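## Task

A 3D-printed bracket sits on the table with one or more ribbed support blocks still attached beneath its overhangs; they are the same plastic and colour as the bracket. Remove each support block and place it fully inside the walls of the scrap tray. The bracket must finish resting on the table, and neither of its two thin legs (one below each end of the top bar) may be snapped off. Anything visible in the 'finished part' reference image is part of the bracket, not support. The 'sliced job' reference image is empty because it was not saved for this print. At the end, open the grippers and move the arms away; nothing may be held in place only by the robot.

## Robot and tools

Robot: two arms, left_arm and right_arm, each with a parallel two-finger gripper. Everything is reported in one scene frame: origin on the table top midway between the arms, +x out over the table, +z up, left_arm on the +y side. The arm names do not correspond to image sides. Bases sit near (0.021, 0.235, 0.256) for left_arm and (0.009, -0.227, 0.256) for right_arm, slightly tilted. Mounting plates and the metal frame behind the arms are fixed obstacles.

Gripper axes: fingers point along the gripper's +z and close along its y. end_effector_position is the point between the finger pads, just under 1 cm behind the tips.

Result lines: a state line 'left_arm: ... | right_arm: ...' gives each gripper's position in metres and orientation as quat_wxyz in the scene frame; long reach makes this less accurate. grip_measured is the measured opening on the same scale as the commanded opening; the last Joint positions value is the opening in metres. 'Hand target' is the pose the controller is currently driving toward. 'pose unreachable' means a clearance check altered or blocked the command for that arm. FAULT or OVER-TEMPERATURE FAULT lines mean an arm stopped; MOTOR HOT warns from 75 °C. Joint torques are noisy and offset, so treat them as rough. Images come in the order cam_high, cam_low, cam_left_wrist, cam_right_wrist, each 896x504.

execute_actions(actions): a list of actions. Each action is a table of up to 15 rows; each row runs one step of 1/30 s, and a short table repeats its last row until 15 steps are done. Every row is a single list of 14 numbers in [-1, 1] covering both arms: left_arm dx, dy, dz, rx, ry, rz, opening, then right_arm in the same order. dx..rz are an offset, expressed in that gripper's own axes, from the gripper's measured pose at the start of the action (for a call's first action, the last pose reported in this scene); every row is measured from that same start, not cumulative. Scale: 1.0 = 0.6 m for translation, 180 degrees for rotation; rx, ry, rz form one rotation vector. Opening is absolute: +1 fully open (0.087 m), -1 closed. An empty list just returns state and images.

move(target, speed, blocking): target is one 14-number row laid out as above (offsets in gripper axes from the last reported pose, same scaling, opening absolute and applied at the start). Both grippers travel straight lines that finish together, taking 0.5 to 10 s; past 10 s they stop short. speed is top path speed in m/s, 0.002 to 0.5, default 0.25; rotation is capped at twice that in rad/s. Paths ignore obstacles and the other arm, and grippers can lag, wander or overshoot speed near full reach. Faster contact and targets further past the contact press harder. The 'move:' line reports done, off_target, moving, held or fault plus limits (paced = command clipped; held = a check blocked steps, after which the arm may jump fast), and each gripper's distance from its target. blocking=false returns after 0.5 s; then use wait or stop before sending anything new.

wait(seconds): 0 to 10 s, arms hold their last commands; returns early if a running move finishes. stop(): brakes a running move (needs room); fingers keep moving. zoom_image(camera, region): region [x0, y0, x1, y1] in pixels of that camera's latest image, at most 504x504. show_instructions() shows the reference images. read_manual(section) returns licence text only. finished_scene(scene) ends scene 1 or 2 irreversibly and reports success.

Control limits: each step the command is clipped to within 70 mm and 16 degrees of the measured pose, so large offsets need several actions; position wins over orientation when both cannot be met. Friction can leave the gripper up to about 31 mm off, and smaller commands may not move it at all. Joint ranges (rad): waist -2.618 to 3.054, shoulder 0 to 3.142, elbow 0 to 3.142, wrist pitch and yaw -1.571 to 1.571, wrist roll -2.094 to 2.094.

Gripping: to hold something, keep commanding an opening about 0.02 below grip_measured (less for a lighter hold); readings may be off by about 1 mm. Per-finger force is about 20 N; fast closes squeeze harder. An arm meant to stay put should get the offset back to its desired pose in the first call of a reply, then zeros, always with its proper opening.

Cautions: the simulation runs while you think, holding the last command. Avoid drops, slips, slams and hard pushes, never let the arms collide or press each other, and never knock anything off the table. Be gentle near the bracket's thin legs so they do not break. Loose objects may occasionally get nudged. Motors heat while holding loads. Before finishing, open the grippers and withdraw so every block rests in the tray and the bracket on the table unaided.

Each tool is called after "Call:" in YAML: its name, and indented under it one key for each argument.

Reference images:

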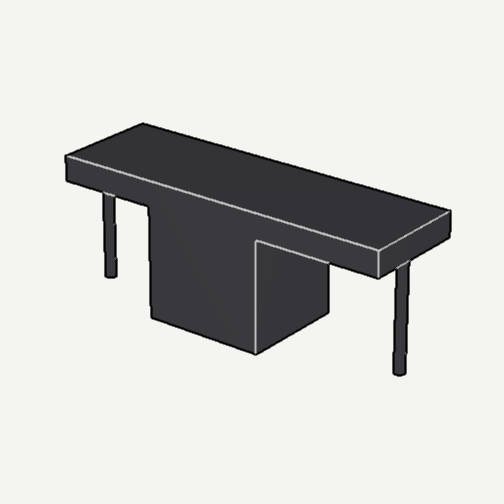

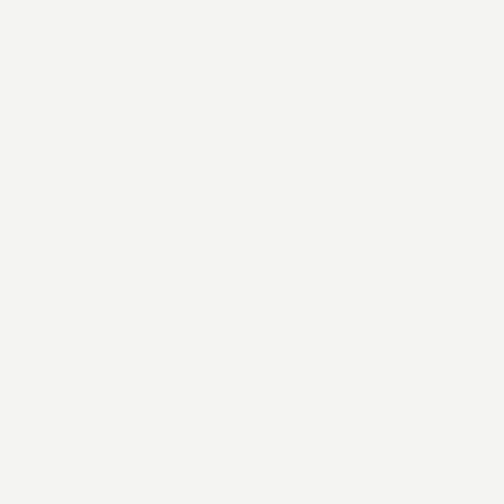

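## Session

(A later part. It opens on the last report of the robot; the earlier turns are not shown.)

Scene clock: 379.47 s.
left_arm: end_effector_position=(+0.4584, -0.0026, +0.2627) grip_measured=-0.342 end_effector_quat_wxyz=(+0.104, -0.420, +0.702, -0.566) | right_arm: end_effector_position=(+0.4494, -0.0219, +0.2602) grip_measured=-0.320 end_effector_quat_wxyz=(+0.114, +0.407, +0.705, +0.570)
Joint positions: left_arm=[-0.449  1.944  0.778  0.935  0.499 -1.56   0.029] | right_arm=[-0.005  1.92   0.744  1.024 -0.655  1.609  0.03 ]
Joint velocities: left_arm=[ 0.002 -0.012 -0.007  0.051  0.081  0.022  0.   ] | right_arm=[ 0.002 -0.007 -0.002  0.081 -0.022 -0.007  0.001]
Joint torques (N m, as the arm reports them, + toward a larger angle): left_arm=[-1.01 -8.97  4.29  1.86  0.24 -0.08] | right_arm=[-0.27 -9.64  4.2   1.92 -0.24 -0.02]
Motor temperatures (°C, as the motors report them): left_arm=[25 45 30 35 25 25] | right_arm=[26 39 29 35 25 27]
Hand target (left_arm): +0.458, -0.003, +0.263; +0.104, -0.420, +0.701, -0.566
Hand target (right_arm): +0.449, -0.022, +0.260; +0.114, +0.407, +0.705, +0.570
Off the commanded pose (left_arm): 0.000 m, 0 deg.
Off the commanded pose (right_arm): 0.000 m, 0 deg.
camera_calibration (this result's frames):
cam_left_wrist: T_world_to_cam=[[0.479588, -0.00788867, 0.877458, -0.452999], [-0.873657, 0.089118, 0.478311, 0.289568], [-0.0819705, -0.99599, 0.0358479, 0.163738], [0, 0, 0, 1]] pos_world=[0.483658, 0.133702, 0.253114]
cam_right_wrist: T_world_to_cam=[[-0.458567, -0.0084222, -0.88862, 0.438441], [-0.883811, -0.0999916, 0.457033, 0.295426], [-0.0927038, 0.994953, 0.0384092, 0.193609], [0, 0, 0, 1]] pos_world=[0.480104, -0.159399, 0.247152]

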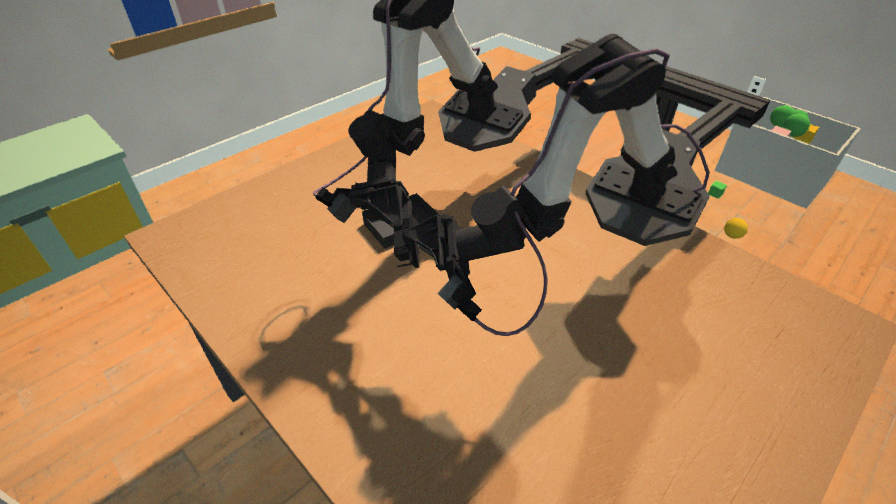

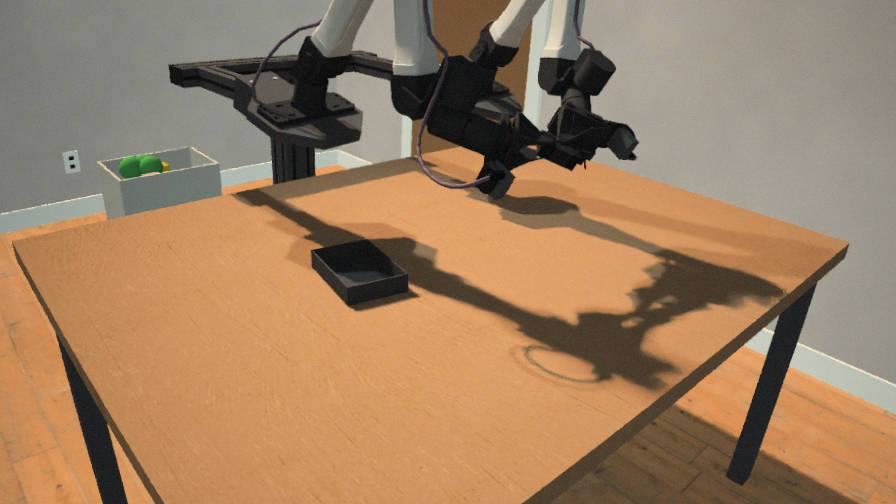

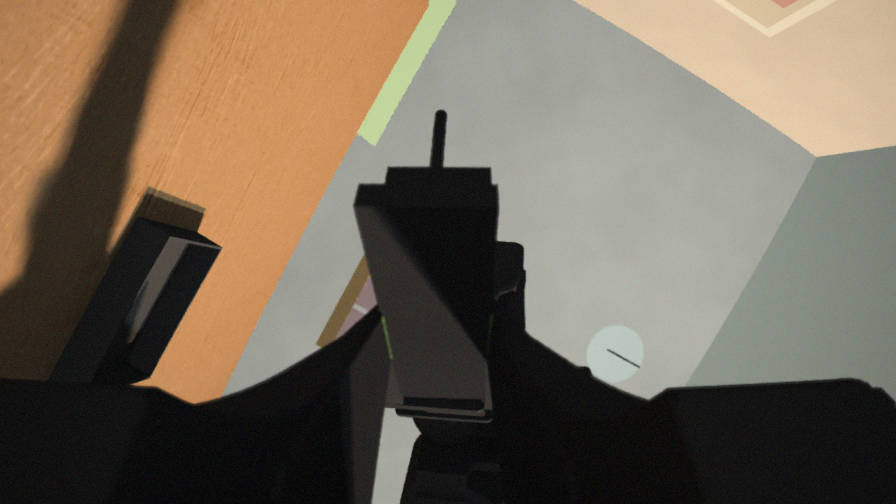

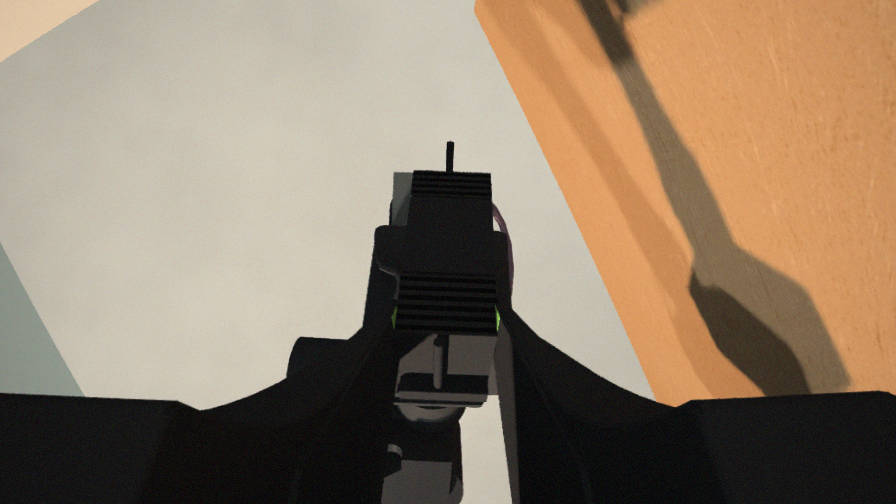

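Call:
move:
  target: [0,0,0,0,0,0,-0.39, -0.025,0,0,0,0,0,-0.39]
  speed: 0.02

Scene clock: 382.07 s.
left_arm: end_effector_position=(+0.4575, -0.0032, +0.2633) grip_measured=-0.342 end_effector_quat_wxyz=(+0.101, -0.418, +0.702, -0.568) | right_arm: end_effector_position=(+0.4491, -0.0231, +0.2608) grip_measured=-0.320 end_effector_quat_wxyz=(+0.105, +0.398, +0.706, +0.576)
Joint positions: left_arm=[-0.449  1.944  0.778  0.935  0.507 -1.56   0.029] | right_arm=[-0.018  1.931  0.757  1.024 -0.696  1.608  0.03 ]
Joint velocities: left_arm=[ 0.002  0.002 -0.007  0.022 -0.066  0.051  0.001] | right_arm=[-0.002  0.012 -0.007 -0.037 -0.007  0.007 -0.   ]
Joint torques (N m, as the arm reports them, + toward a larger angle): left_arm=[-0.97 -8.88  4.34  1.86  0.14 -0.11] | right_arm=[-2.34 -8.34  6.18  1.75 -0.17 -0.11]
Motor temperatures (°C, as the motors report them): left_arm=[25 45 30 35 25 25] | right_arm=[26 39 29 35 25 27]
Hand target (left_arm): +0.458, -0.003, +0.263; +0.104, -0.420, +0.702, -0.566
Hand target (right_arm): +0.459, -0.033, +0.256; +0.114, +0.407, +0.705, +0.570
Off the commanded pose (left_arm): 0.001 m, 0 deg.
Off the commanded pose (right_arm): 0.015 m, 2 deg.
move: off_target (right_arm)
camera_calibration (this result's frames):
cam_left_wrist: T_world_to_cam=[[0.479529, -0.00790021, 0.877491, -0.452985], [-0.873071, 0.0963347, 0.477981, 0.28836], [-0.088309, -0.995318, 0.0392978, 0.164954], [0, 0, 0, 1]] pos_world=[0.483545, 0.132824, 0.253177]
cam_right_wrist: T_world_to_cam=[[-0.457276, -0.00830532, -0.889286, 0.43838], [-0.88157, -0.127534, 0.454499, 0.293732], [-0.117189, 0.991799, 0.0509967, 0.202409], [0, 0, 0, 1]] pos_world=[0.483126, -0.159647, 0.246022]

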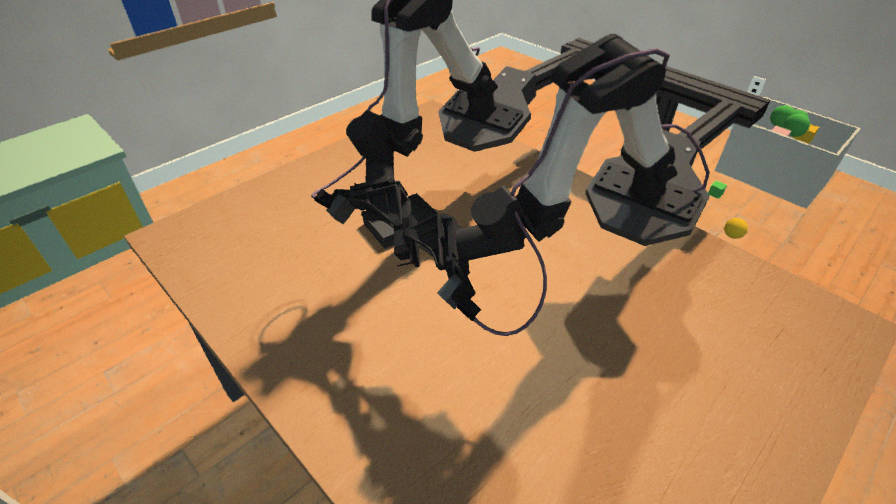

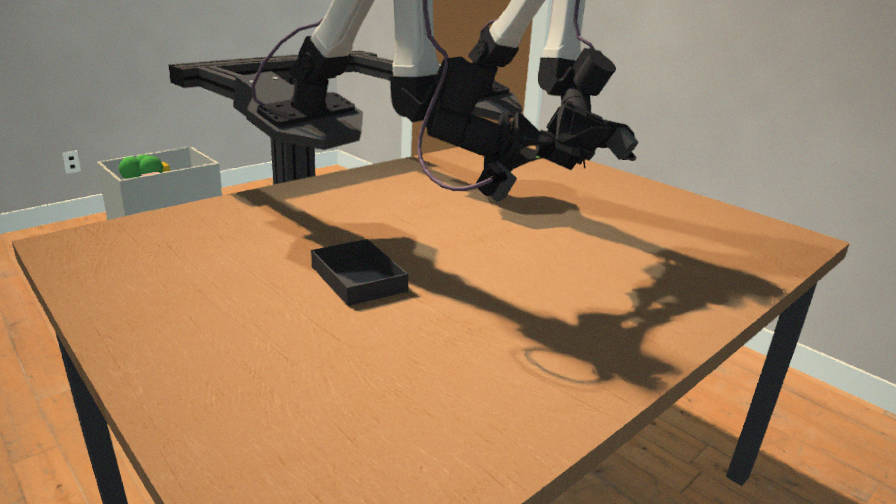

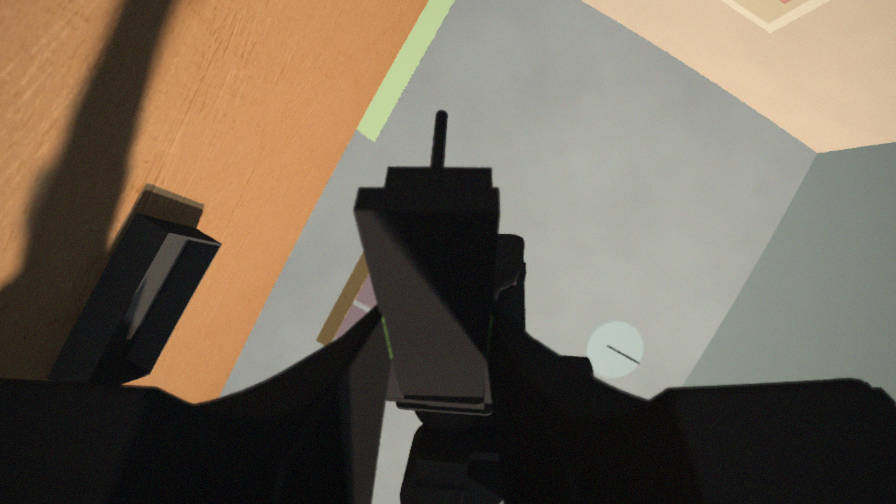

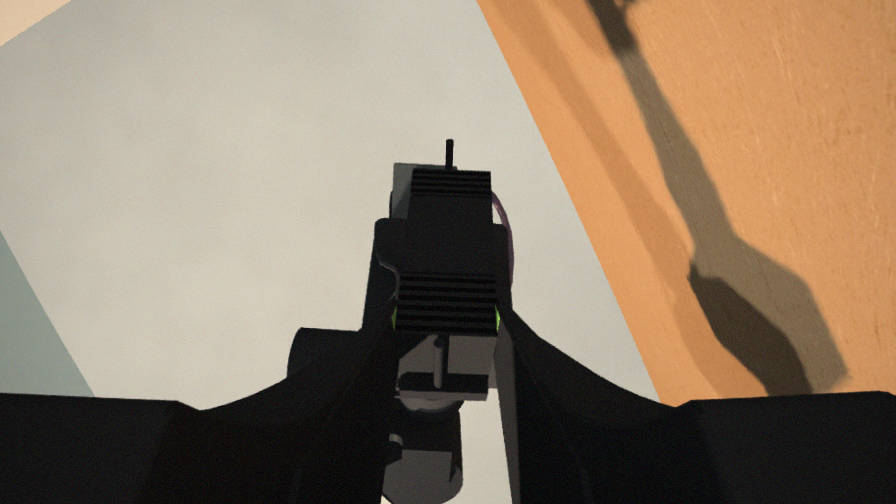

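Call:
move:
  target: [0,0,-0.002,0,0,0,-0.39, -0.045,0,0,0,0,0,-0.39]
  speed: 0.02

Scene clock: 389.53 s.
left_arm: end_effector_position=(+0.4568, -0.0037, +0.2636) grip_measured=-0.342 end_effector_quat_wxyz=(+0.099, -0.417, +0.702, -0.569) | right_arm: end_effector_position=(+0.4497, -0.0243, +0.2606) grip_measured=-0.320 end_effector_quat_wxyz=(+0.082, +0.378, +0.710, +0.589)
Joint positions: left_arm=[-0.449  1.944  0.778  0.935  0.511 -1.56   0.029] | right_arm=[-0.041  1.964  0.801  1.013 -0.785  1.601  0.03 ]
Joint velocities: left_arm=[ 0.002 -0.012  0.002 -0.037 -0.037  0.022 -0.   ] | right_arm=[-0.017  0.007 -0.002  0.007  0.066  0.022 -0.001]
Joint torques (N m, as the arm reports them, + toward a larger angle): left_arm=[-0.86 -9.27  4.04  1.87  0.19 -0.09] | right_arm=[-3.7  -8.6   6.46  1.67  0.13 -0.1 ]
Motor temperatures (°C, as the motors report them): left_arm=[25 45 30 36 25 25] | right_arm=[26 39 30 35 25 27]
Hand target (left_arm): +0.457, -0.002, +0.264; +0.101, -0.418, +0.702, -0.568
Hand target (right_arm): +0.466, -0.042, +0.253; +0.105, +0.399, +0.706, +0.576
Off the commanded pose (left_arm): 0.001 m, 0 deg.
Off the commanded pose (right_arm): 0.026 m, 4 deg.
move: off_target (right_arm)
camera_calibration (this result's frames):
cam_left_wrist: T_world_to_cam=[[0.479491, -0.00790724, 0.877511, -0.452976], [-0.872678, 0.10089, 0.47776, 0.287592], [-0.0923099, -0.994866, 0.0414755, 0.165717], [0, 0, 0, 1]] pos_world=[0.483471, 0.132269, 0.253218]
cam_right_wrist: T_world_to_cam=[[-0.455577, -0.012259, -0.890112, 0.43785], [-0.872377, -0.192918, 0.449157, 0.289925], [-0.177225, 0.981138, 0.0771946, 0.223548], [0, 0, 0, 1]] pos_world=[0.492016, -0.158032, 0.242258]

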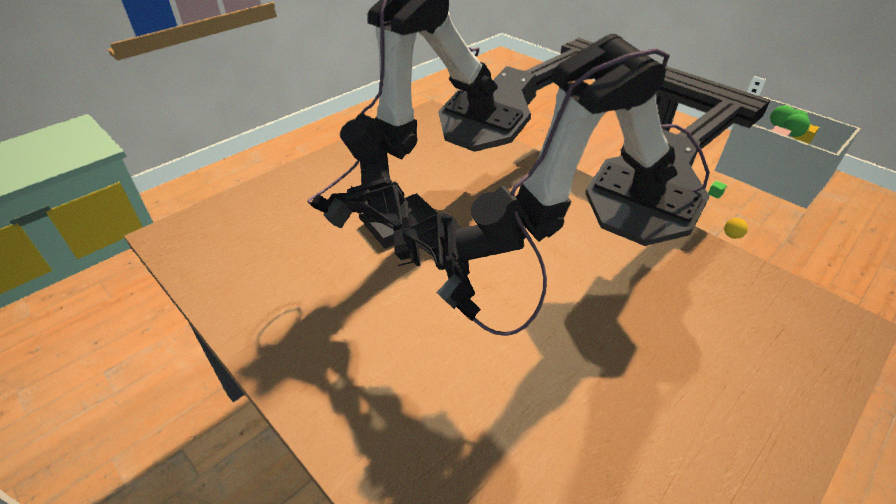

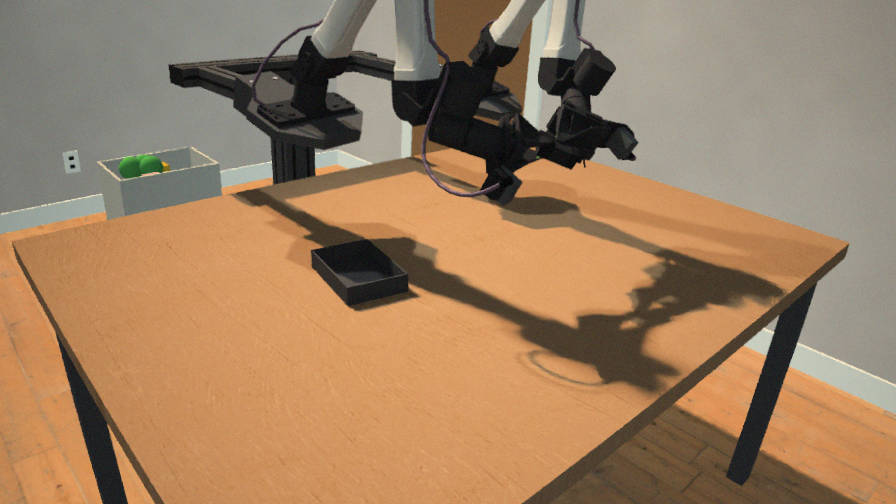

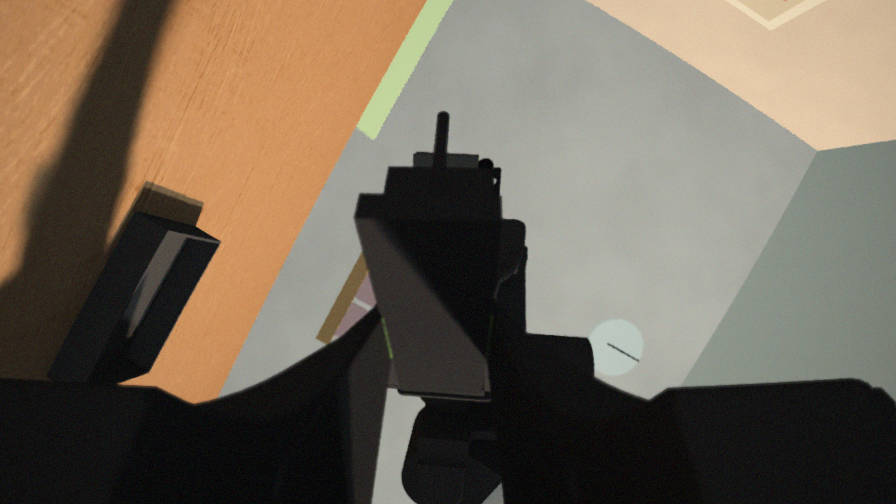

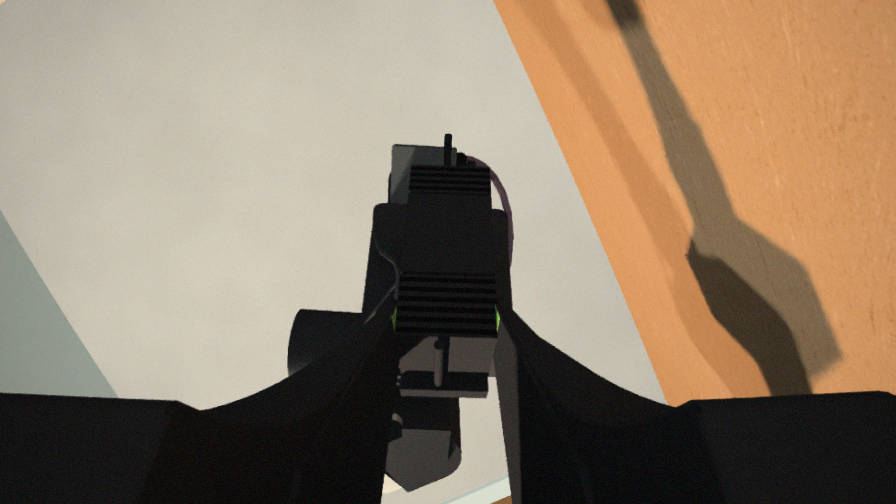

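Call:
move:
  target: [0,0,-0.003,0,0,0,-0.39, -0.045,0,0.005,0,-0.05,0,-0.39]
  speed: 0.03

Scene clock: 435.93 s.
left_arm: end_effector_position=(+0.4598, -0.0016, +0.2620) grip_measured=-0.342 end_effector_quat_wxyz=(+0.107, -0.423, +0.701, -0.564) | right_arm: end_effector_position=(+0.4535, -0.0220, +0.2586) grip_measured=-0.320 end_effector_quat_wxyz=(+0.093, +0.386, +0.709, +0.583)
Joint positions: left_arm=[-0.449  1.944  0.778  0.935  0.489 -1.56   0.029] | right_arm=[-0.027  1.964  0.802  1.013 -0.742  1.6    0.03 ]
Joint velocities: left_arm=[-0.002  0.002 -0.012 -0.037 -0.051 -0.007 -0.001] | right_arm=[ 0.002  0.007  0.017  0.022 -0.007 -0.022  0.001]
Joint torques (N m, as the arm reports them, + toward a larger angle): left_arm=[-0.75 -9.27  3.84  1.86  0.53 -0.1 ] | right_arm=[ -1.9  -10.66   3.18   1.87   1.02  -0.06]
Motor temperatures (°C, as the motors report them): left_arm=[25 47 30 37 25 25] | right_arm=[26 40 31 36 26 27]
Hand target (left_arm): +0.456, -0.002, +0.264; +0.100, -0.417, +0.702, -0.569
Hand target (right_arm): +0.469, -0.040, +0.252; +0.137, +0.421, +0.701, +0.559
Off the commanded pose (left_arm): 0.005 m, 1 deg.
Off the commanded pose (right_arm): 0.025 m, 7 deg.
move: off_target (right_arm)
camera_calibration (this result's frames):
cam_left_wrist: T_world_to_cam=[[0.479672, -0.00787144, 0.877413, -0.453019], [-0.87441, 0.0788546, 0.478738, 0.29127], [-0.0729564, -0.996855, 0.0309415, 0.161995], [0, 0, 0, 1]] pos_world=[0.483809, 0.134952, 0.25303]
cam_right_wrist: T_world_to_cam=[[-0.454031, -0.0132804, -0.890887, 0.437252], [-0.877874, -0.164241, 0.449847, 0.297494], [-0.152294, 0.986331, 0.062912, 0.214677], [0, 0, 0, 1]] pos_world=[0.492382, -0.157076, 0.24221]

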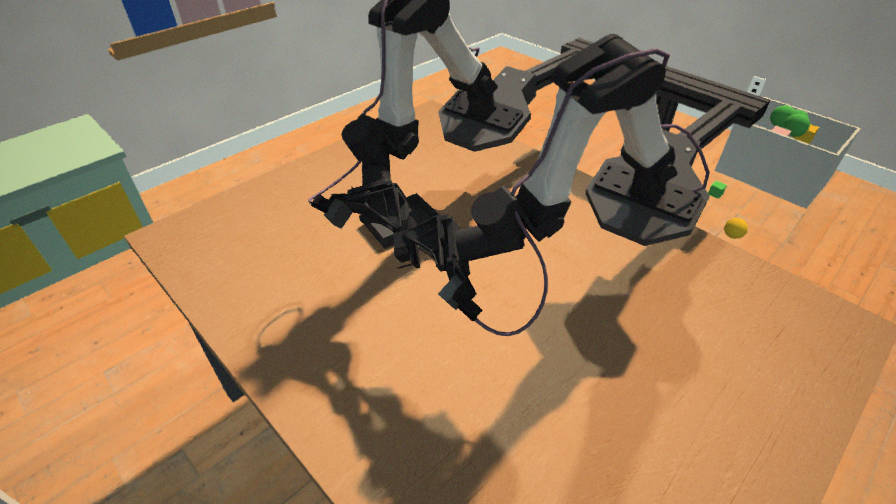

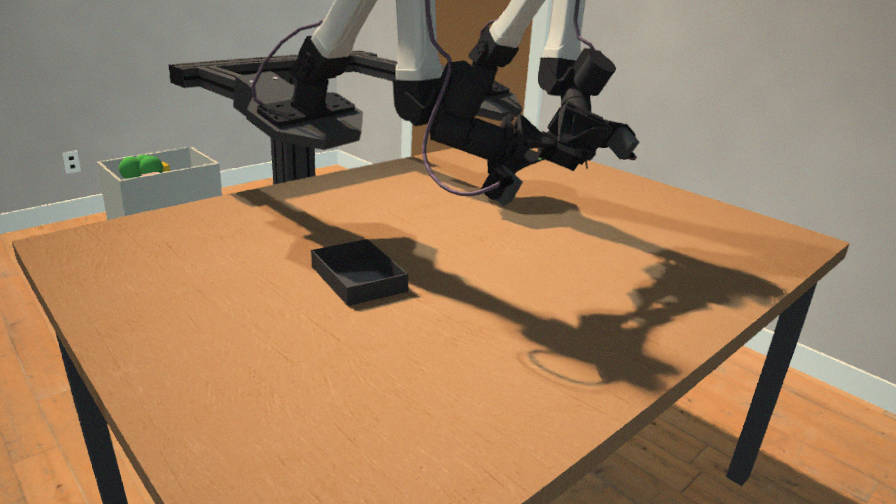

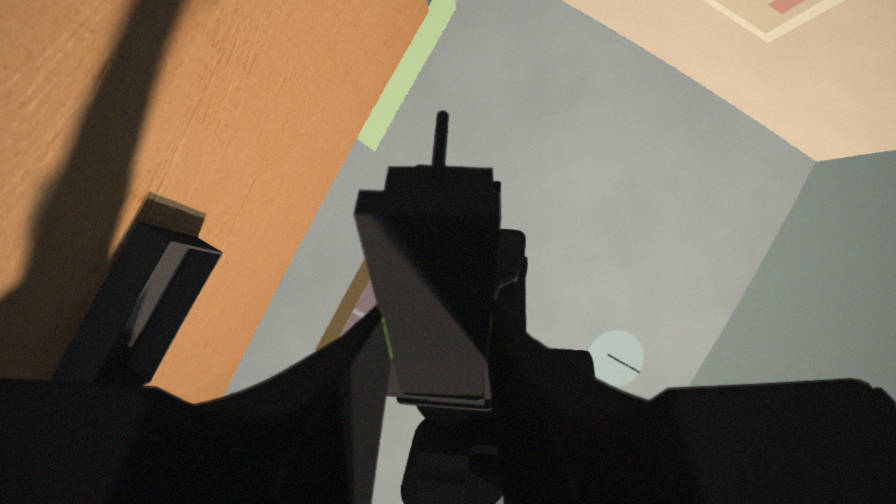

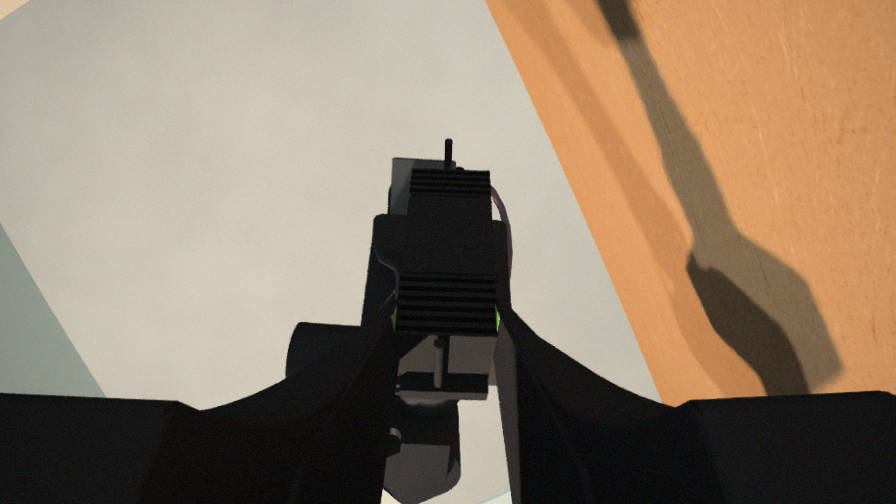

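Call:
move:
  target: [0.006,0,-0.003,0,0,0,-0.39, -0.07,0,0.0,0,-0.065,0,-0.39]
  speed: 0.03

Scene clock: 442.63 s.
left_arm: end_effector_position=(+0.4619, -0.0019, +0.2613) grip_measured=-0.342 end_effector_quat_wxyz=(+0.114, -0.428, +0.700, -0.561) | right_arm: end_effector_position=(+0.4559, -0.0231, +0.2576) grip_measured=-0.320 end_effector_quat_wxyz=(+0.099, +0.390, +0.708, +0.580)
Joint positions: left_arm=[-0.455  1.944  0.778  0.937  0.464 -1.562  0.029] | right_arm=[-0.026  1.964  0.802  1.013 -0.725  1.601  0.03 ]
Joint velocities: left_arm=[ 0.002 -0.002 -0.002  0.022  0.007 -0.007  0.001] | right_arm=[-0.002 -0.007 -0.002 -0.022  0.007  0.051  0.001]
Joint torques (N m, as the arm reports them, + toward a larger angle): left_arm=[-1.01 -9.7   3.19  1.89  0.45 -0.1 ] | right_arm=[ -3.18 -10.78   3.26   1.82   1.62  -0.11]
Motor temperatures (°C, as the motors report them): left_arm=[25 47 30 38 25 25] | right_arm=[26 41 30 36 26 27]
Hand target (left_arm): +0.457, -0.003, +0.264; +0.107, -0.423, +0.701, -0.564
Hand target (right_arm): +0.479, -0.052, +0.248; +0.162, +0.441, +0.696, +0.543
Off the commanded pose (left_arm): 0.006 m, 1 deg.
Off the commanded pose (right_arm): 0.039 m, 11 deg.
move: off_target (right_arm)
camera_calibration (this result's frames):
cam_left_wrist: T_world_to_cam=[[0.478447, -0.00749408, 0.878085, -0.453009], [-0.876288, 0.060417, 0.477984, 0.294492], [-0.0566333, -0.998145, 0.0223394, 0.156566], [0, 0, 0, 1]] pos_world=[0.483667, 0.135088, 0.253521]
cam_right_wrist: T_world_to_cam=[[-0.453488, -0.0124921, -0.891175, 0.43729], [-0.880633, -0.147688, 0.450193, 0.301461], [-0.13724, 0.988955, 0.0559738, 0.211109], [0, 0, 0, 1]] pos_world=[0.492755, -0.158792, 0.242169]

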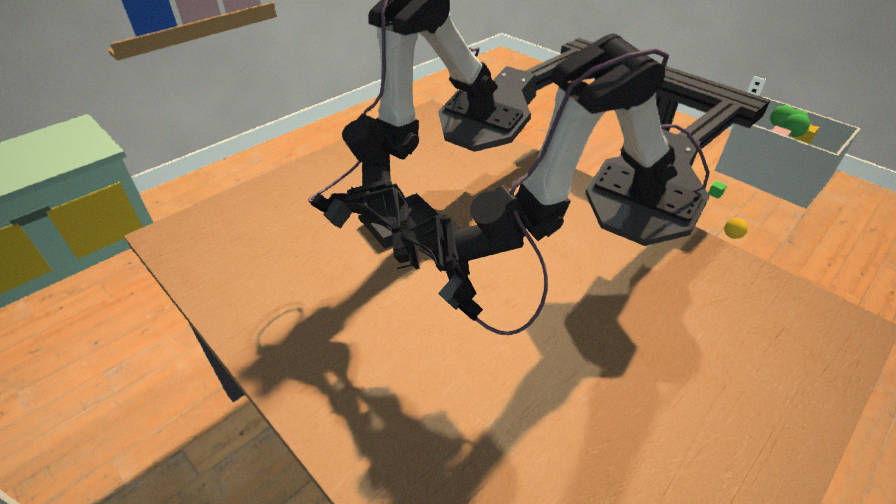

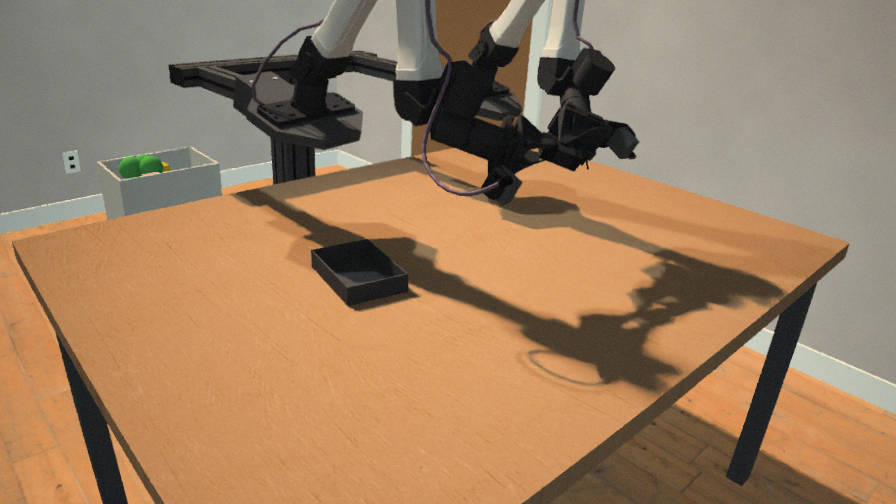

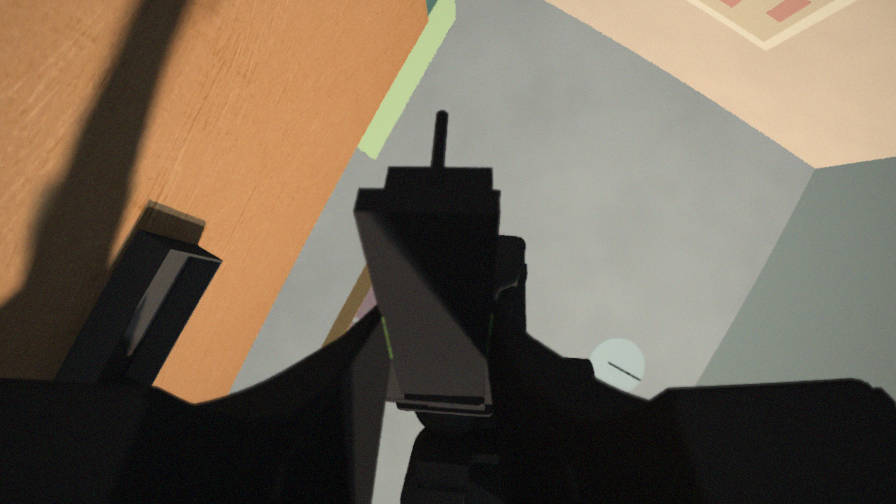

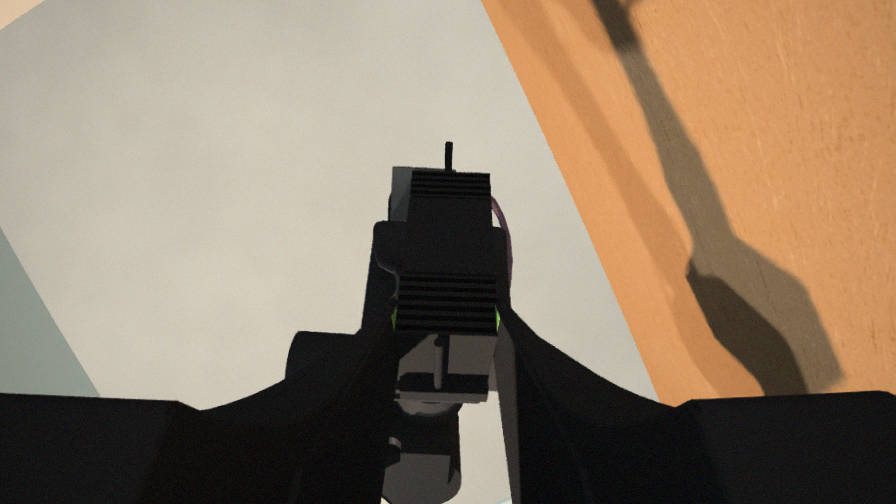

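Call:
move:
  target: [0.008,0,-0.006,0,0.02,0,-0.39, -0.10,0,0.0,0,-0.08,0,-0.39]
  speed: 0.03

Scene clock: 454.97 s.
left_arm: end_effector_position=(+0.4619, -0.0020, +0.2614) grip_measured=-0.342 end_effector_quat_wxyz=(+0.114, -0.427, +0.700, -0.561) | right_arm: end_effector_position=(+0.4566, -0.0228, +0.2574) grip_measured=-0.320 end_effector_quat_wxyz=(+0.100, +0.393, +0.708, +0.579)
Joint positions: left_arm=[-0.455  1.944  0.778  0.938  0.465 -1.562  0.029] | right_arm=[-0.024  1.964  0.802  1.013 -0.718  1.603  0.03 ]
Joint velocities: left_arm=[-0.012  0.007  0.007 -0.037  0.037 -0.066 -0.001] | right_arm=[ 0.002 -0.017 -0.017 -0.022 -0.007 -0.007  0.   ]
Joint torques (N m, as the arm reports them, + toward a larger angle): left_arm=[ 0.72 -8.64  5.01  1.82  1.09 -0.04] | right_arm=[ -5.56 -10.27   4.23   1.75   1.99  -0.14]
Motor temperatures (°C, as the motors report them): left_arm=[25 47 30 38 26 25] | right_arm=[26 42 30 37 27 27]
Hand target (left_arm): +0.457, -0.003, +0.264; +0.093, -0.410, +0.703, -0.573
Hand target (right_arm): +0.490, -0.067, +0.243; +0.184, +0.457, +0.690, +0.530
Off the commanded pose (left_arm): 0.006 m, 4 deg.
Off the commanded pose (right_arm): 0.060 m, 14 deg.
move: off_target (left_arm, right_arm)
camera_calibration (this result's frames):
cam_left_wrist: T_world_to_cam=[[0.478121, -0.00738611, 0.878263, -0.452987], [-0.876426, 0.0611787, 0.477635, 0.294537], [-0.0572588, -0.9981, 0.0227774, 0.156659], [0, 0, 0, 1]] pos_world=[0.483692, 0.134996, 0.253592]
cam_right_wrist: T_world_to_cam=[[-0.454504, -0.0109969, -0.890677, 0.437802], [-0.880891, -0.142768, 0.451273, 0.302148], [-0.132123, 0.989695, 0.0552017, 0.208867], [0, 0, 0, 1]] pos_world=[0.492738, -0.158763, 0.242059]

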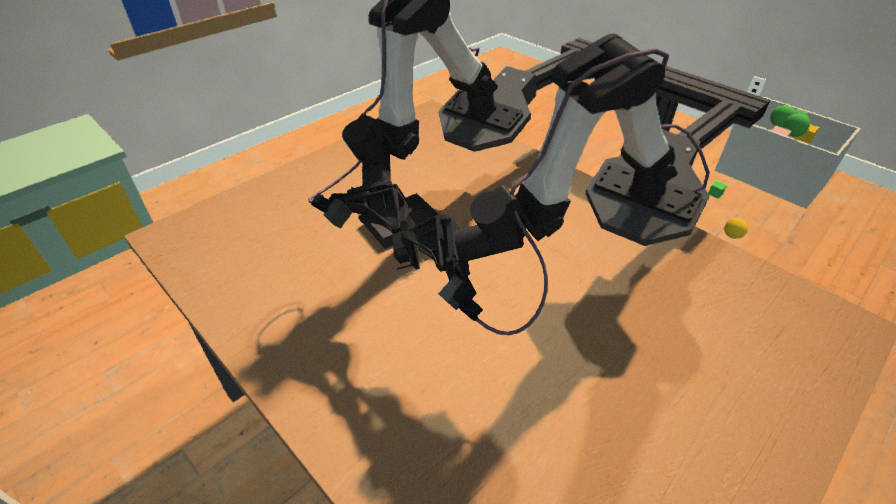

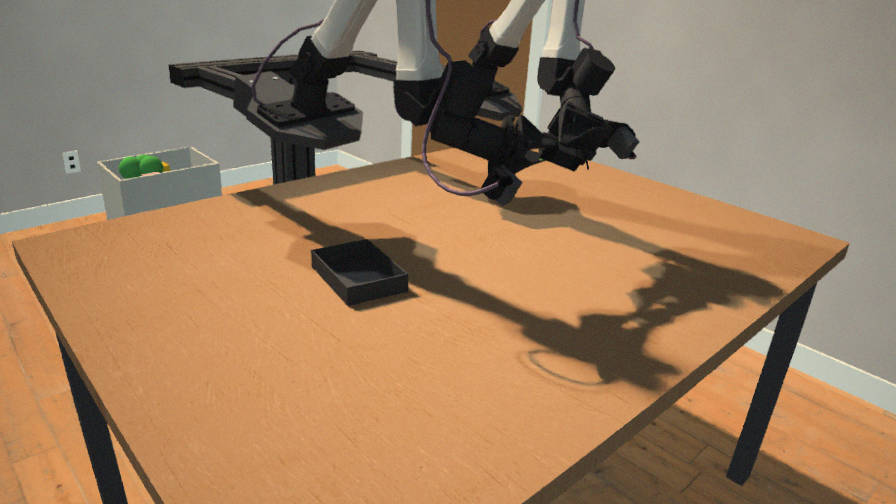

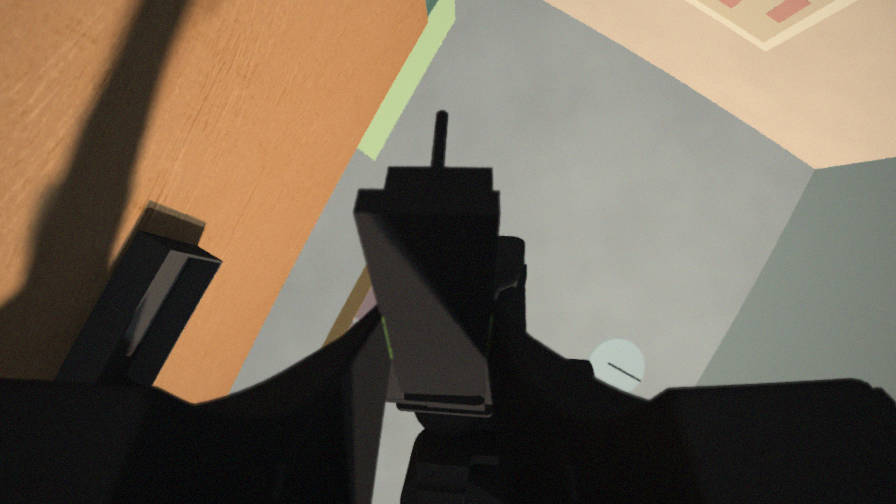

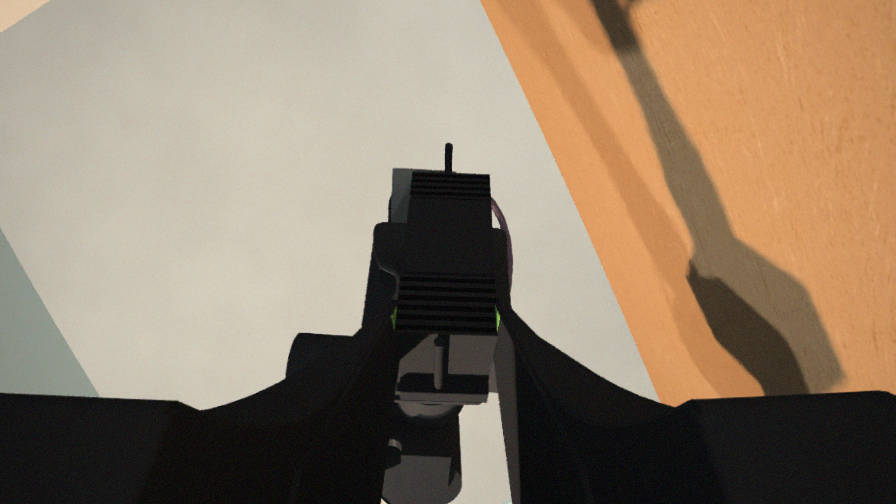

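Call:
move:
  target: [0.008,0,-0.006,0,0.02,0,-0.39, -0.08,0,0.0,0,-0.055,0.06,-0.39]
  speed: 0.03

Scene clock: 477.77 s.
left_arm: end_effector_position=(+0.4545, -0.0064, +0.2674) grip_measured=-0.344 end_effector_quat_wxyz=(+0.095, -0.407, +0.702, -0.577) | right_arm: end_effector_position=(+0.4809, -0.0506, +0.2478) grip_measured=-0.322 end_effector_quat_wxyz=(+0.107, +0.494, +0.660, +0.555)
Joint positions: left_arm=[-0.451  1.944  0.778  0.946  0.533 -1.56   0.029] | right_arm=[-0.06   1.978  0.802  1.009 -0.598  1.758  0.03 ]
Joint velocities: left_arm=[-0.002 -0.012 -0.002 -0.022 -0.007  0.037 -0.001] | right_arm=[ 0.007 -0.017 -0.007 -0.007  0.007 -0.037 -0.   ]
Joint torques (N m, as the arm reports them, + toward a larger angle): left_arm=[ 0.18 -8.4   5.26  1.73  0.32 -0.06] | right_arm=[-1.36 -8.52  6.56  1.75 -0.12  0.05]
Motor temperatures (°C, as the motors report them): left_arm=[25 47 31 38 26 25] | right_arm=[27 43 30 37 28 27]
Hand target (left_arm): +0.457, -0.003, +0.264; +0.092, -0.410, +0.703, -0.574
Hand target (right_arm): +0.489, -0.055, +0.243; +0.107, +0.506, +0.655, +0.551
Off the commanded pose (left_arm): 0.005 m, 1 deg.
Off the commanded pose (right_arm): 0.011 m, 2 deg.
move: off_target (right_arm)
camera_calibration (this result's frames):
cam_left_wrist: T_world_to_cam=[[0.469372, -0.00573052, 0.882982, -0.452015], [-0.875855, 0.123937, 0.466388, 0.288705], [-0.112107, -0.992274, 0.0531534, 0.168529], [0, 0, 0, 1]] pos_world=[0.48392, 0.128855, 0.255515]
cam_right_wrist: T_world_to_cam=[[-0.54609, 0.118387, -0.829319, 0.475406], [-0.83484, 0.00521083, 0.550468, 0.284678], [0.0694899, 0.992954, 0.0959888, 0.133209], [0, 0, 0, 1]] pos_world=[0.488018, -0.190036, 0.22477]

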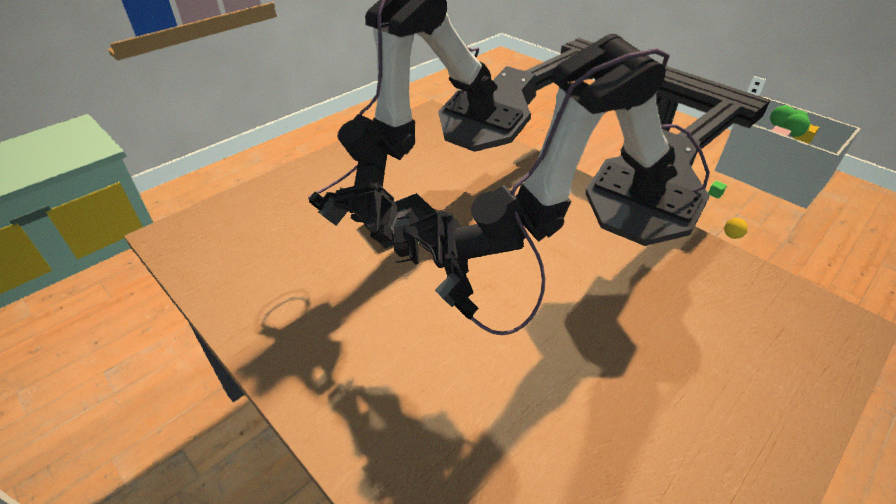

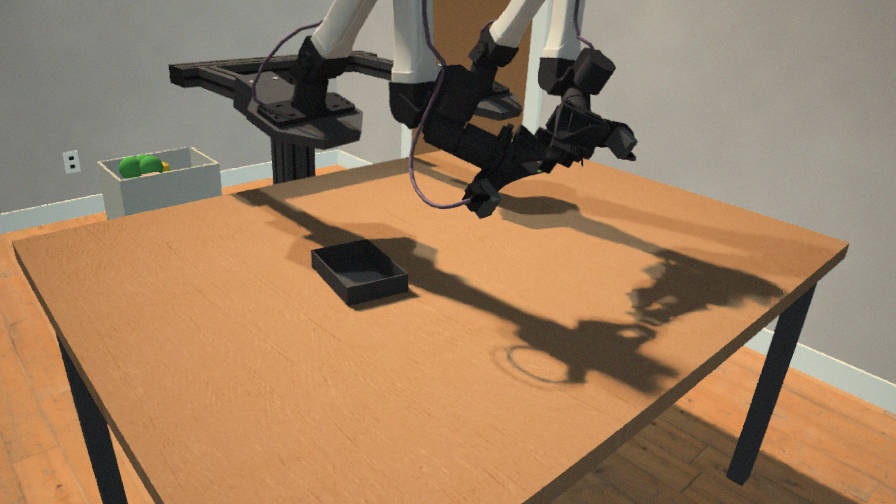

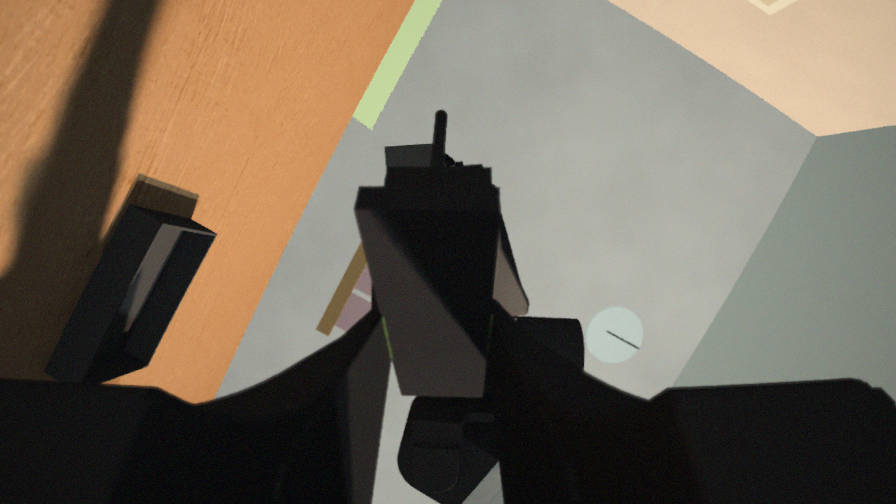

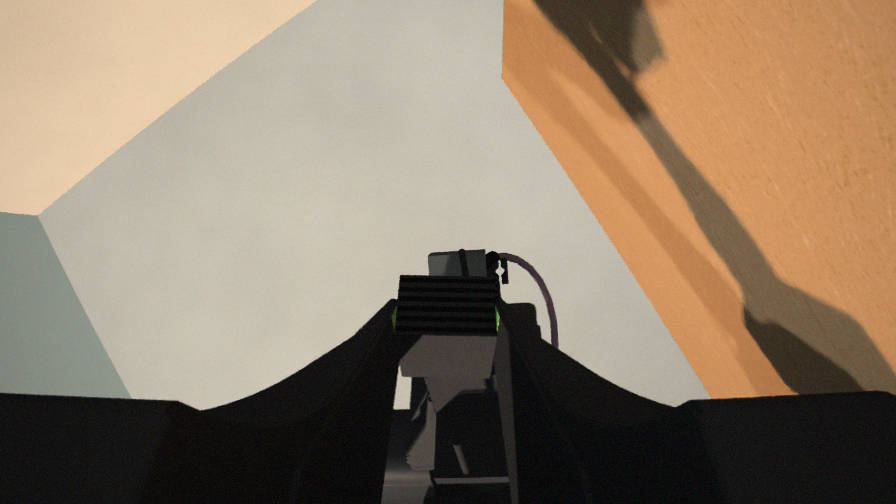

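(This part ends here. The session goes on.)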